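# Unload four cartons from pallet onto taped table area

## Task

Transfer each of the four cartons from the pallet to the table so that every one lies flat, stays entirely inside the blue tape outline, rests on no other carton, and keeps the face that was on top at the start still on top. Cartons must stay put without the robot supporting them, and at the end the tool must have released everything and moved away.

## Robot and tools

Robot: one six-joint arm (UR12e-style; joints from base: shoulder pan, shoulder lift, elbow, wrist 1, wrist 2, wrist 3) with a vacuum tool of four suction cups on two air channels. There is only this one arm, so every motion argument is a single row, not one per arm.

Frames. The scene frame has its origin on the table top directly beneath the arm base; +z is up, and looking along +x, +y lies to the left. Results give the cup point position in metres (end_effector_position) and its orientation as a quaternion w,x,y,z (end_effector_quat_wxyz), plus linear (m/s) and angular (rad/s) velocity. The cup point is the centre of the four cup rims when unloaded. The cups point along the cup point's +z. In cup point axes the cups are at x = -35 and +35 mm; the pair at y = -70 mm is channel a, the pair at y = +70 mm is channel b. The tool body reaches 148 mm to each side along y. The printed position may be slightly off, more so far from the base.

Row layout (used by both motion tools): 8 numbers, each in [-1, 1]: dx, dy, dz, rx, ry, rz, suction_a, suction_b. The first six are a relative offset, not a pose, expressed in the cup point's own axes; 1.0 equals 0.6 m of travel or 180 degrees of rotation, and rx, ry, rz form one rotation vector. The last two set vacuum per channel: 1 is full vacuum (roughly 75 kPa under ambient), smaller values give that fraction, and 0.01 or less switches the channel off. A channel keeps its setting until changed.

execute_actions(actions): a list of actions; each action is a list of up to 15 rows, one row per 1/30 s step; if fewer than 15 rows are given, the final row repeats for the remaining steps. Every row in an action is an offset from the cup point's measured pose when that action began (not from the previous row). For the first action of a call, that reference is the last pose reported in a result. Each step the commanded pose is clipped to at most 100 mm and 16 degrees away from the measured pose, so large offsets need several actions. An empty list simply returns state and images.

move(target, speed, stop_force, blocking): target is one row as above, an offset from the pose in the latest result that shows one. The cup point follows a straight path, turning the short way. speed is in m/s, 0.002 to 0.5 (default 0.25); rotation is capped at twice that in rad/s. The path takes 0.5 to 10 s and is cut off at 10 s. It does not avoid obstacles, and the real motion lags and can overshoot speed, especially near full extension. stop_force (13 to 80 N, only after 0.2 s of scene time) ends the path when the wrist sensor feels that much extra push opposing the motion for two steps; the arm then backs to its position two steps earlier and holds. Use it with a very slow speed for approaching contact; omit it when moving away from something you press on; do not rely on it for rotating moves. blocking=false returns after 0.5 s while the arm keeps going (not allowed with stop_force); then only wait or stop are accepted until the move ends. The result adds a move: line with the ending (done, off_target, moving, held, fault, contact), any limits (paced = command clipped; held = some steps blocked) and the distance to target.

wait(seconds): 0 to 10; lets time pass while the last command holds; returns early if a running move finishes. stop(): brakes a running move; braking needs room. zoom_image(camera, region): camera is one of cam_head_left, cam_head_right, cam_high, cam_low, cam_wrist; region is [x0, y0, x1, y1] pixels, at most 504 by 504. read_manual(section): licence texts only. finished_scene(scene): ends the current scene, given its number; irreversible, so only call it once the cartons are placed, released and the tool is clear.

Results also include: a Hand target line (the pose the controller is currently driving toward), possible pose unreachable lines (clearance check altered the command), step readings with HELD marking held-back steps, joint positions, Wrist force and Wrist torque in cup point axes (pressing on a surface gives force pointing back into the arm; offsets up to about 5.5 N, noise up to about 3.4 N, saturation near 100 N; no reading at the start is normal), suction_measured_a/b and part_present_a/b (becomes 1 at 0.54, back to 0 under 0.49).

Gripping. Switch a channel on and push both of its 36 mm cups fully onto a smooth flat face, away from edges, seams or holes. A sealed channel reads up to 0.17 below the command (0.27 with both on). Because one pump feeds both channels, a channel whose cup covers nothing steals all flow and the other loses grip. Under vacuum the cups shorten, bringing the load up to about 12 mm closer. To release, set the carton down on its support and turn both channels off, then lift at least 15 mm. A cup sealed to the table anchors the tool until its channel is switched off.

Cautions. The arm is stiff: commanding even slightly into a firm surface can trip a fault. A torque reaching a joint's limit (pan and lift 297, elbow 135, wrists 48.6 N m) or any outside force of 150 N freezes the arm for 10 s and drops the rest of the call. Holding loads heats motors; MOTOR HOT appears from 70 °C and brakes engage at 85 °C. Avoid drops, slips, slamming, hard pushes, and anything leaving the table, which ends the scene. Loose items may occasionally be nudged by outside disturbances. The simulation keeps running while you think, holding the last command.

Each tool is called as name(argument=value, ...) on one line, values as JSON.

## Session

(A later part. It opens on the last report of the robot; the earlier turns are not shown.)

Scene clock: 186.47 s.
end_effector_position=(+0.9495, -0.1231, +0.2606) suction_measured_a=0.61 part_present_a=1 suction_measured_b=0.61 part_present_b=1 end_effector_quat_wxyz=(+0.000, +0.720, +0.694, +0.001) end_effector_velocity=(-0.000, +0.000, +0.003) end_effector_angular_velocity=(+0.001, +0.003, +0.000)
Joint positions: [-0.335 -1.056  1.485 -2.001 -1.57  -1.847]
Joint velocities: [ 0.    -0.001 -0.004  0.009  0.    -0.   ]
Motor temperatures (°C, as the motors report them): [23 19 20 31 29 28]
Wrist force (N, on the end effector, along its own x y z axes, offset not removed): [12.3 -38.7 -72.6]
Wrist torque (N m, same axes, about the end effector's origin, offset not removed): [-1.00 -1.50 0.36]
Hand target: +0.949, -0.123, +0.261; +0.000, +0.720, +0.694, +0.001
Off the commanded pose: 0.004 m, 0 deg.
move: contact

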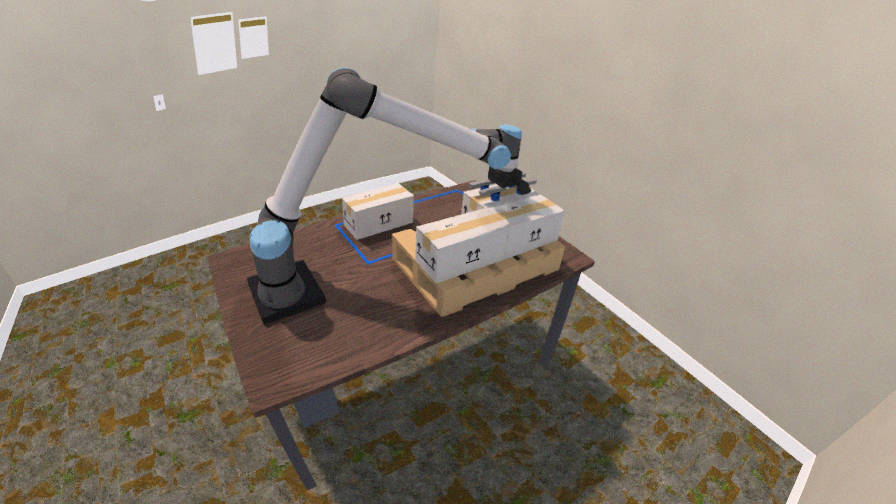

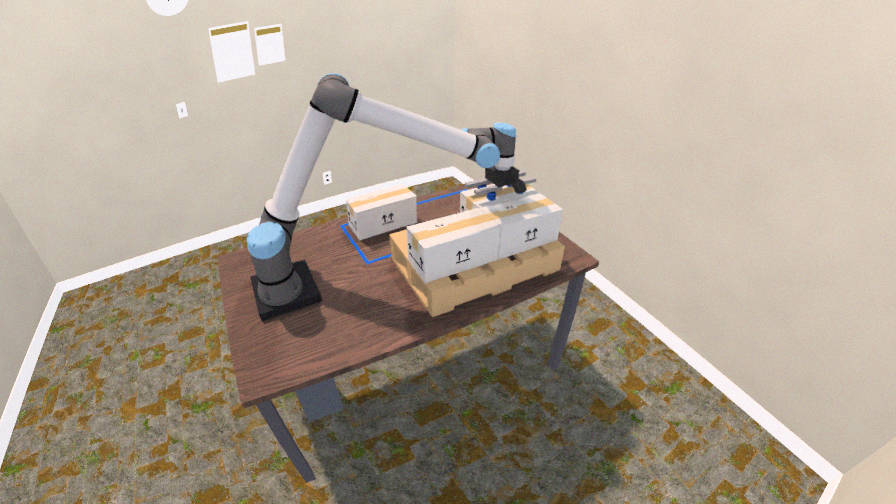

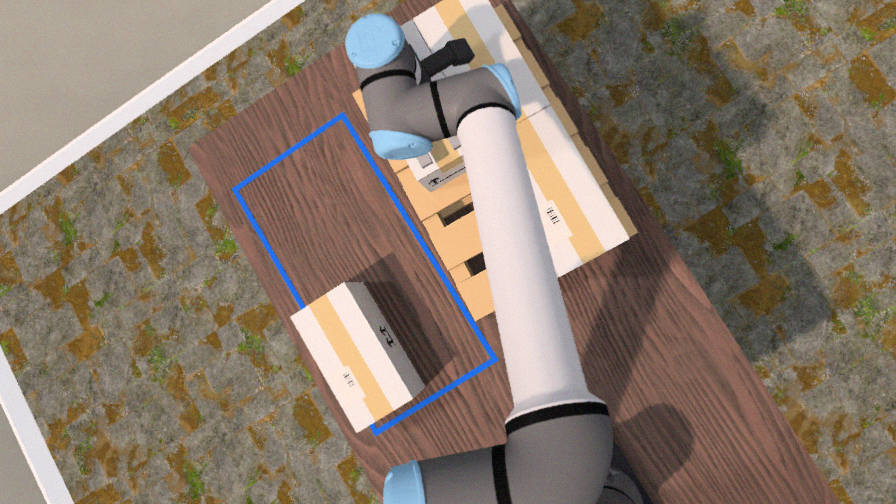

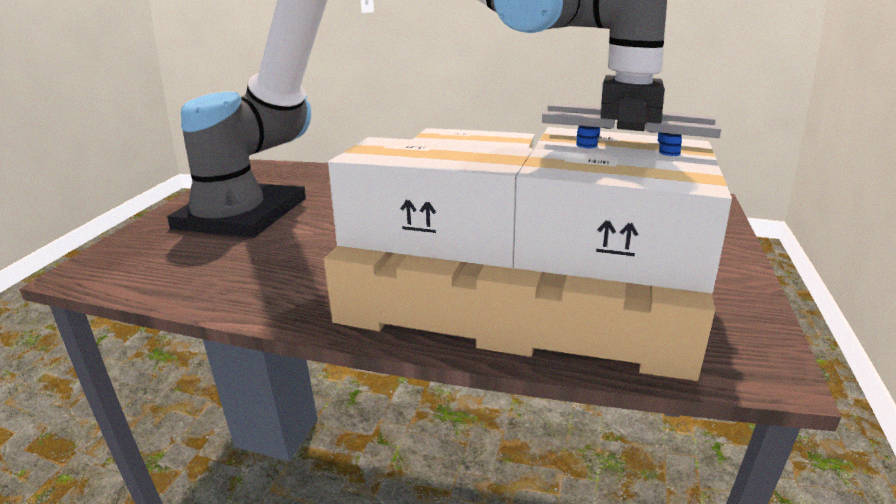

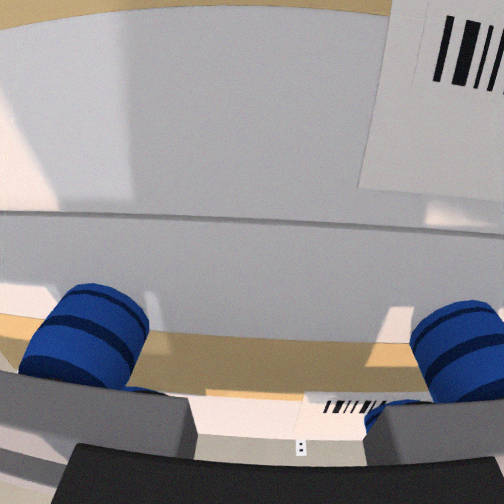

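move(target=[0.005,0,-0.05,0,0,0,1,1], speed=0.08)

move(target=[0.705,-0.1,0,0,0,-0.019,1,1], speed=0.3)

move(target=[0,0,0.24,0,0,0,1,1], speed=0.2)

zoom_image(camera="cam_head_left", region=[320,150,500,280])

Scene clock: 202.20 s.
end_effector_position=(+0.9495, -0.1202, +0.2902) suction_measured_a=0.64 part_present_a=1 suction_measured_b=0.64 part_present_b=1 end_effector_quat_wxyz=(+0.000, +0.720, +0.694, +0.001) end_effector_velocity=(+0.000, +0.001, +0.004) end_effector_angular_velocity=(-0.000, -0.001, +0.000)
Joint positions: [-0.332 -1.076  1.46  -1.956 -1.57  -1.844]
Joint velocities: [ 0.001 -0.002 -0.003  0.005  0.     0.   ]
Motor temperatures (°C, as the motors report them): [23 19 20 31 29 28]
Wrist force (N, on the end effector, along its own x y z axes, offset not removed): [-1.8 0.8 15.3]
Wrist torque (N m, same axes, about the end effector's origin, offset not removed): [-0.44 0.21 0.13]
Hand target: +0.950, -0.120, +0.291; +0.000, +0.720, +0.694, +0.001
Off the commanded pose: 0.000 m, 0 deg.
move: done

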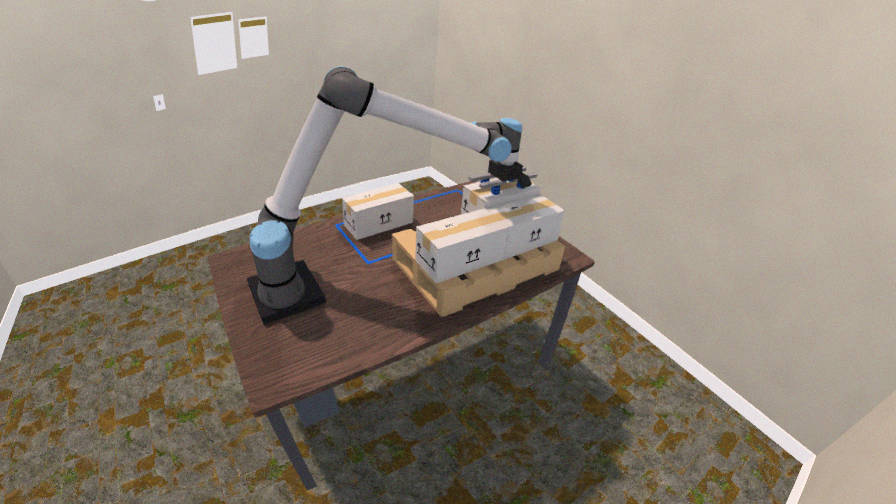

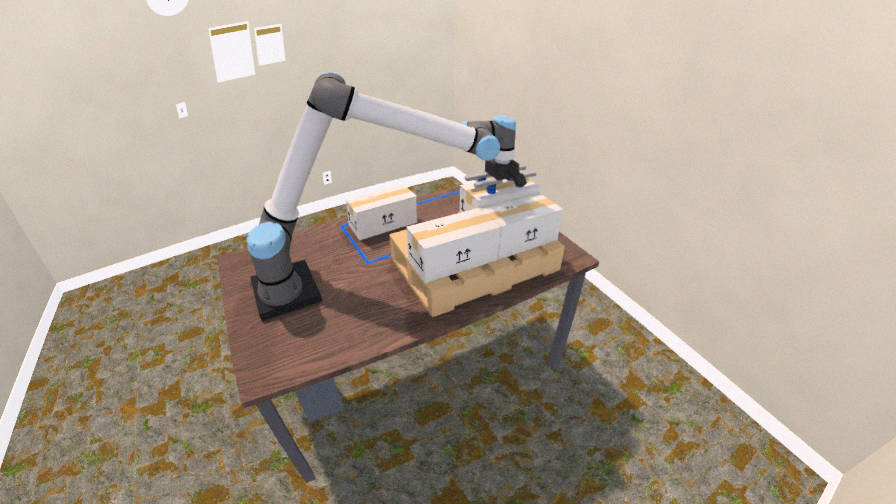

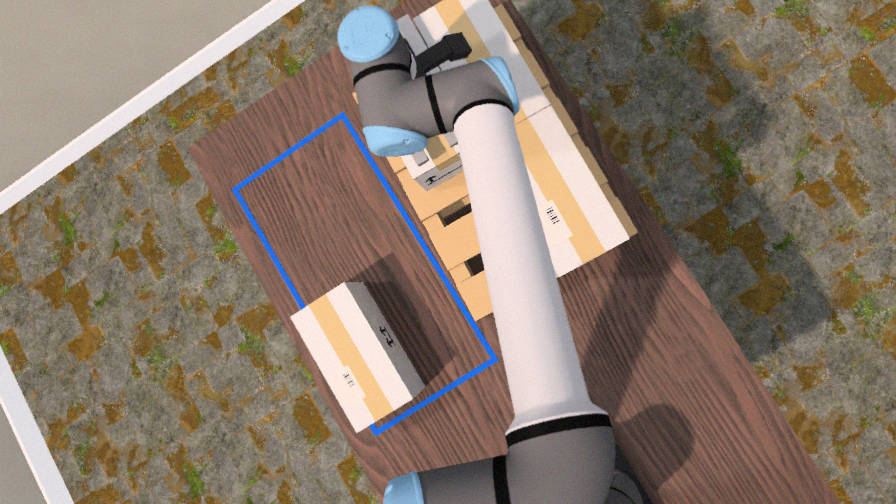

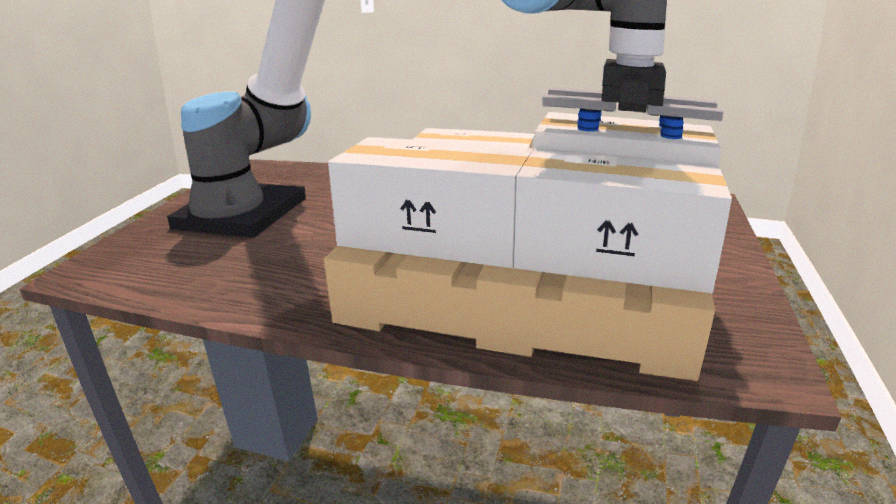

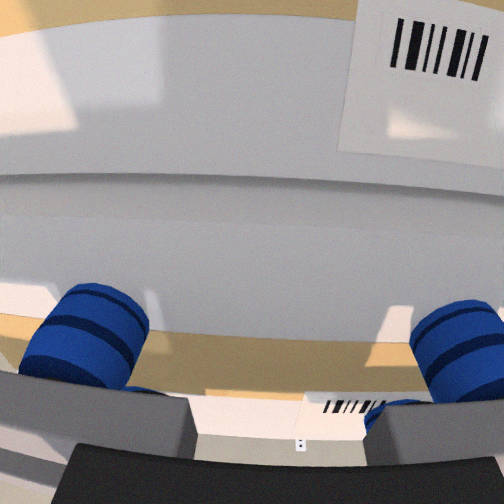

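Scene clock: 204.33 s.
end_effector_position=(+0.9047, +0.3041, +0.2907) suction_measured_a=0.64 part_present_a=1 suction_measured_b=0.64 part_present_b=1 end_effector_quat_wxyz=(+0.000, +0.699, +0.715, +0.001) end_effector_velocity=(-0.000, +0.003, -0.000) end_effector_angular_velocity=(+0.001, +0.001, +0.000)
Joint positions: [ 0.118 -1.08   1.466 -1.958 -1.57  -1.454]
Joint velocities: [ 0.003  0.002 -0.002  0.001  0.001  0.003]
Motor temperatures (°C, as the motors report them): [23 19 20 31 29 28]
Wrist force (N, on the end effector, along its own x y z axes, offset not removed): [-0.3 -0.1 17.7]
Wrist torque (N m, same axes, about the end effector's origin, offset not removed): [-0.67 -0.02 0.04]
Hand target: +0.905, +0.305, +0.291; +0.000, +0.699, +0.715, +0.001
Off the commanded pose: 0.001 m, 0 deg.
move: done

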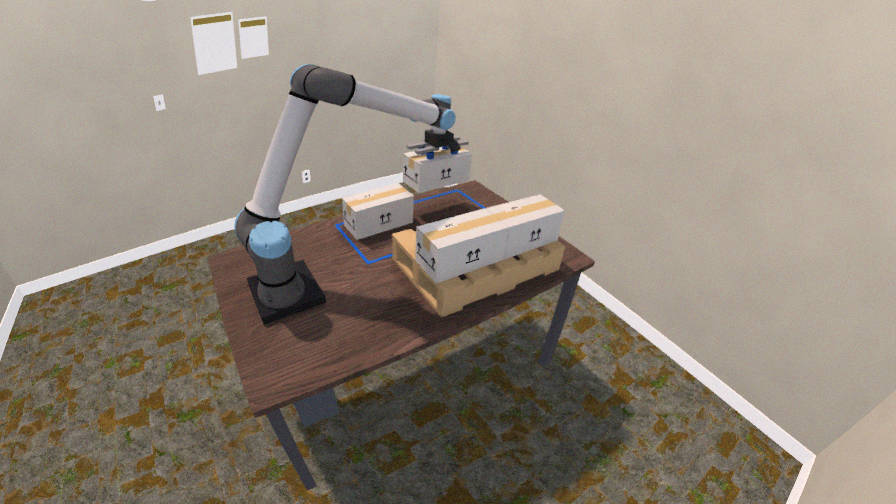

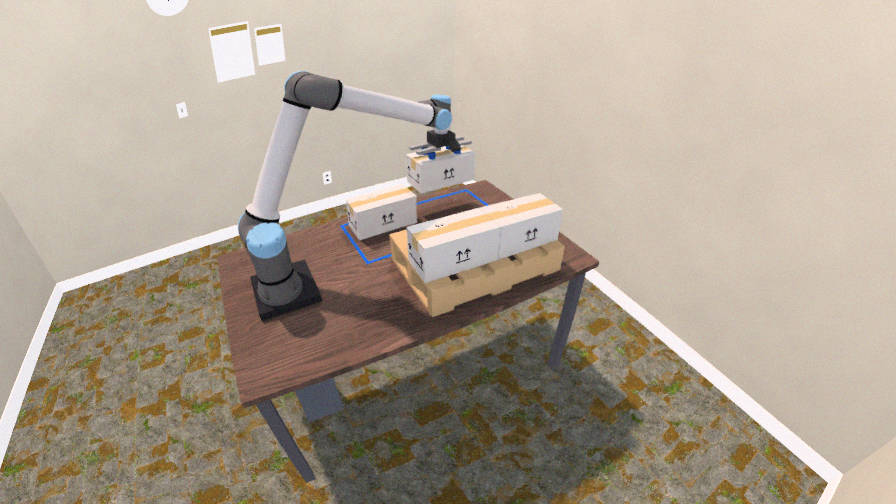

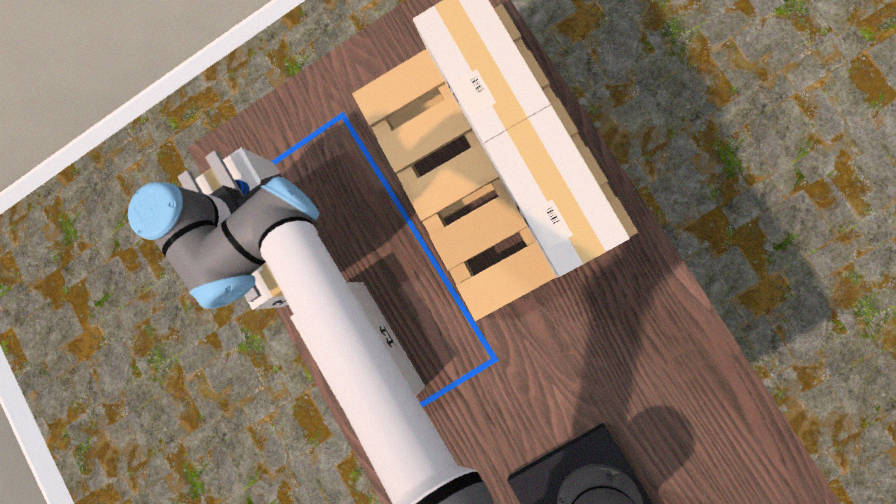

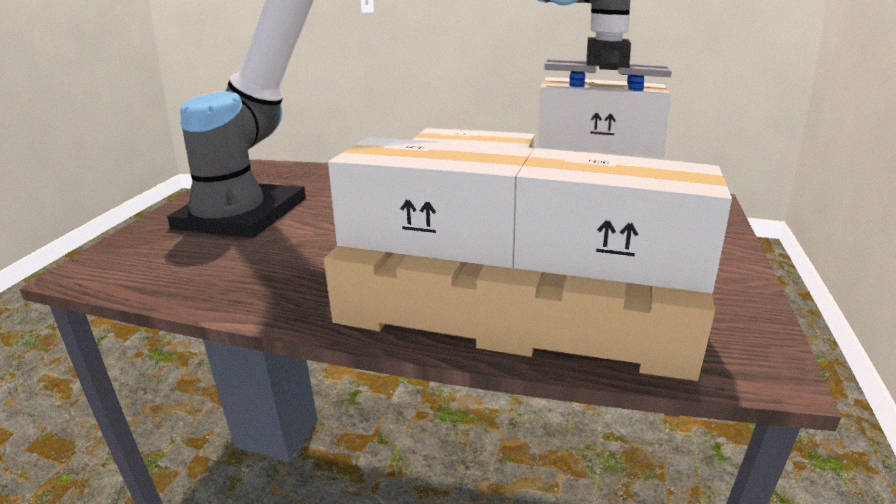

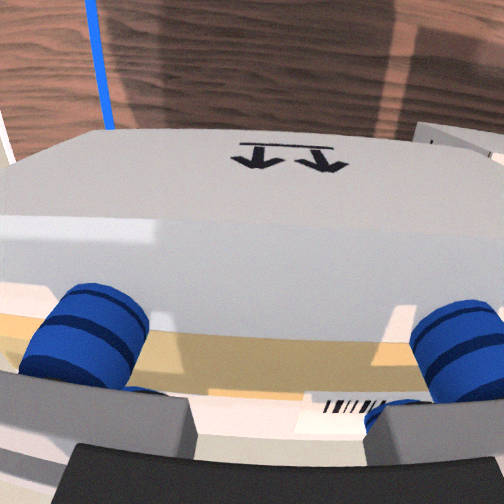

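Scene clock: 205.67 s.
end_effector_position=(+0.9049, +0.3043, +0.1472) suction_measured_a=0.64 part_present_a=1 suction_measured_b=0.64 part_present_b=1 end_effector_quat_wxyz=(+0.000, +0.699, +0.715, +0.001) end_effector_velocity=(+0.000, +0.001, -0.003) end_effector_angular_velocity=(+0.000, -0.001, +0.001)
Joint positions: [ 0.118 -0.969  1.57  -2.173 -1.57  -1.454]
Joint velocities: [ 0.001  0.003  0.001 -0.005 -0.    -0.   ]
Motor temperatures (°C, as the motors report them): [23 19 20 31 29 28]
Wrist force (N, on the end effector, along its own x y z axes, offset not removed): [2.3 -1.1 17.1]
Wrist torque (N m, same axes, about the end effector's origin, offset not removed): [-0.80 -0.34 0.12]
Hand target: +0.905, +0.304, +0.147; +0.000, +0.699, +0.715, +0.001
Off the commanded pose: 0.000 m, 0 deg.
move: done

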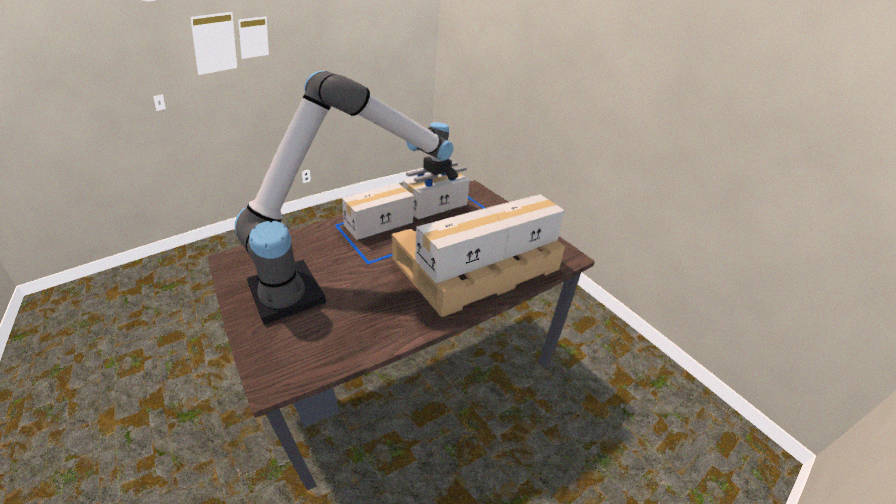

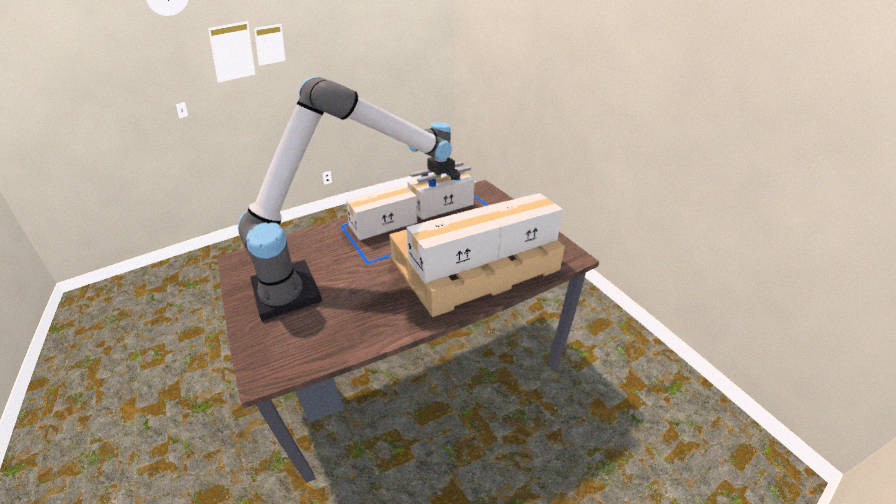

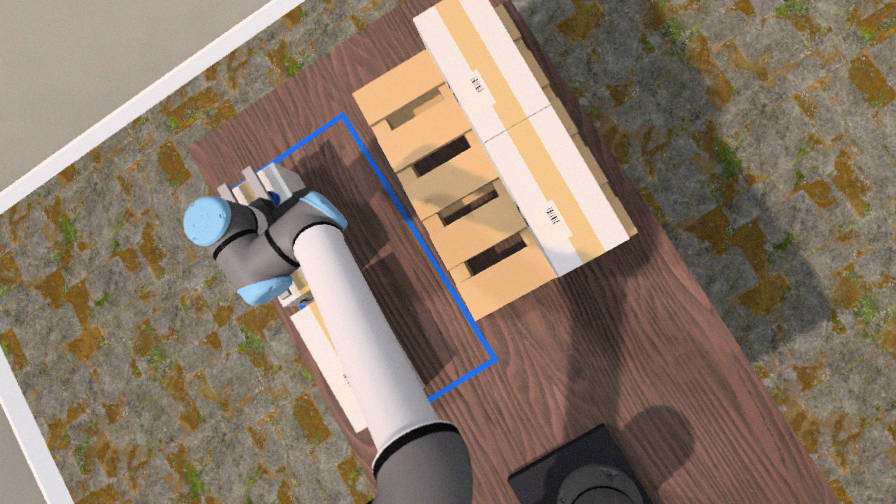

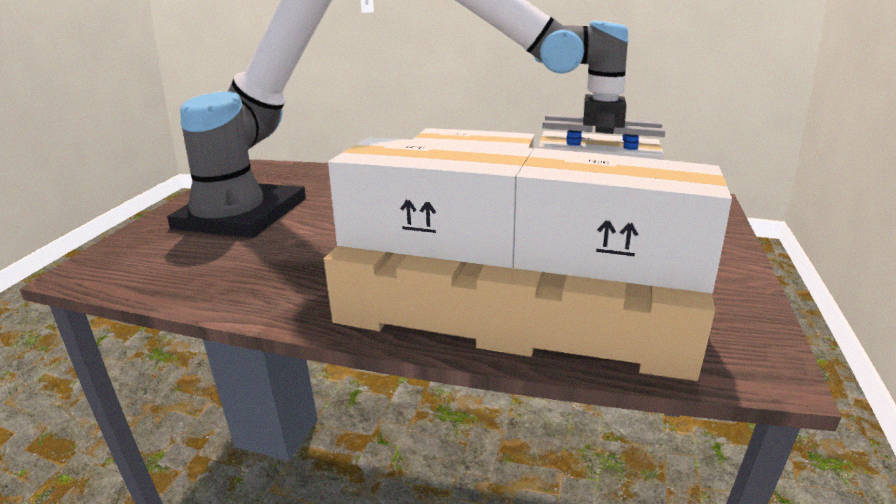

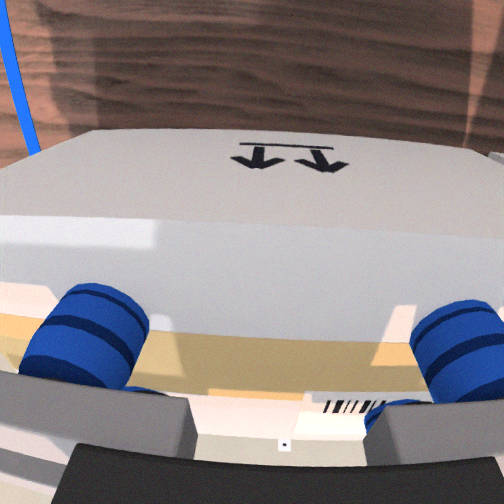

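Region (320, 150, 500, 280) of cam_head_left's 896x504 image, scaled by 2.800, with more detail than that image has.

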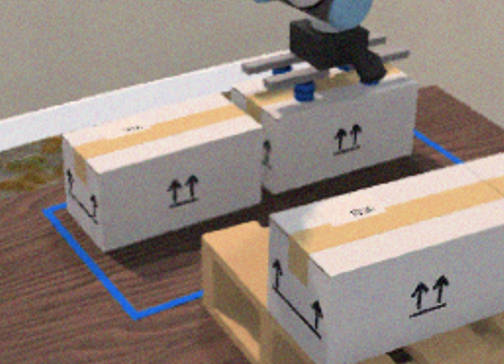

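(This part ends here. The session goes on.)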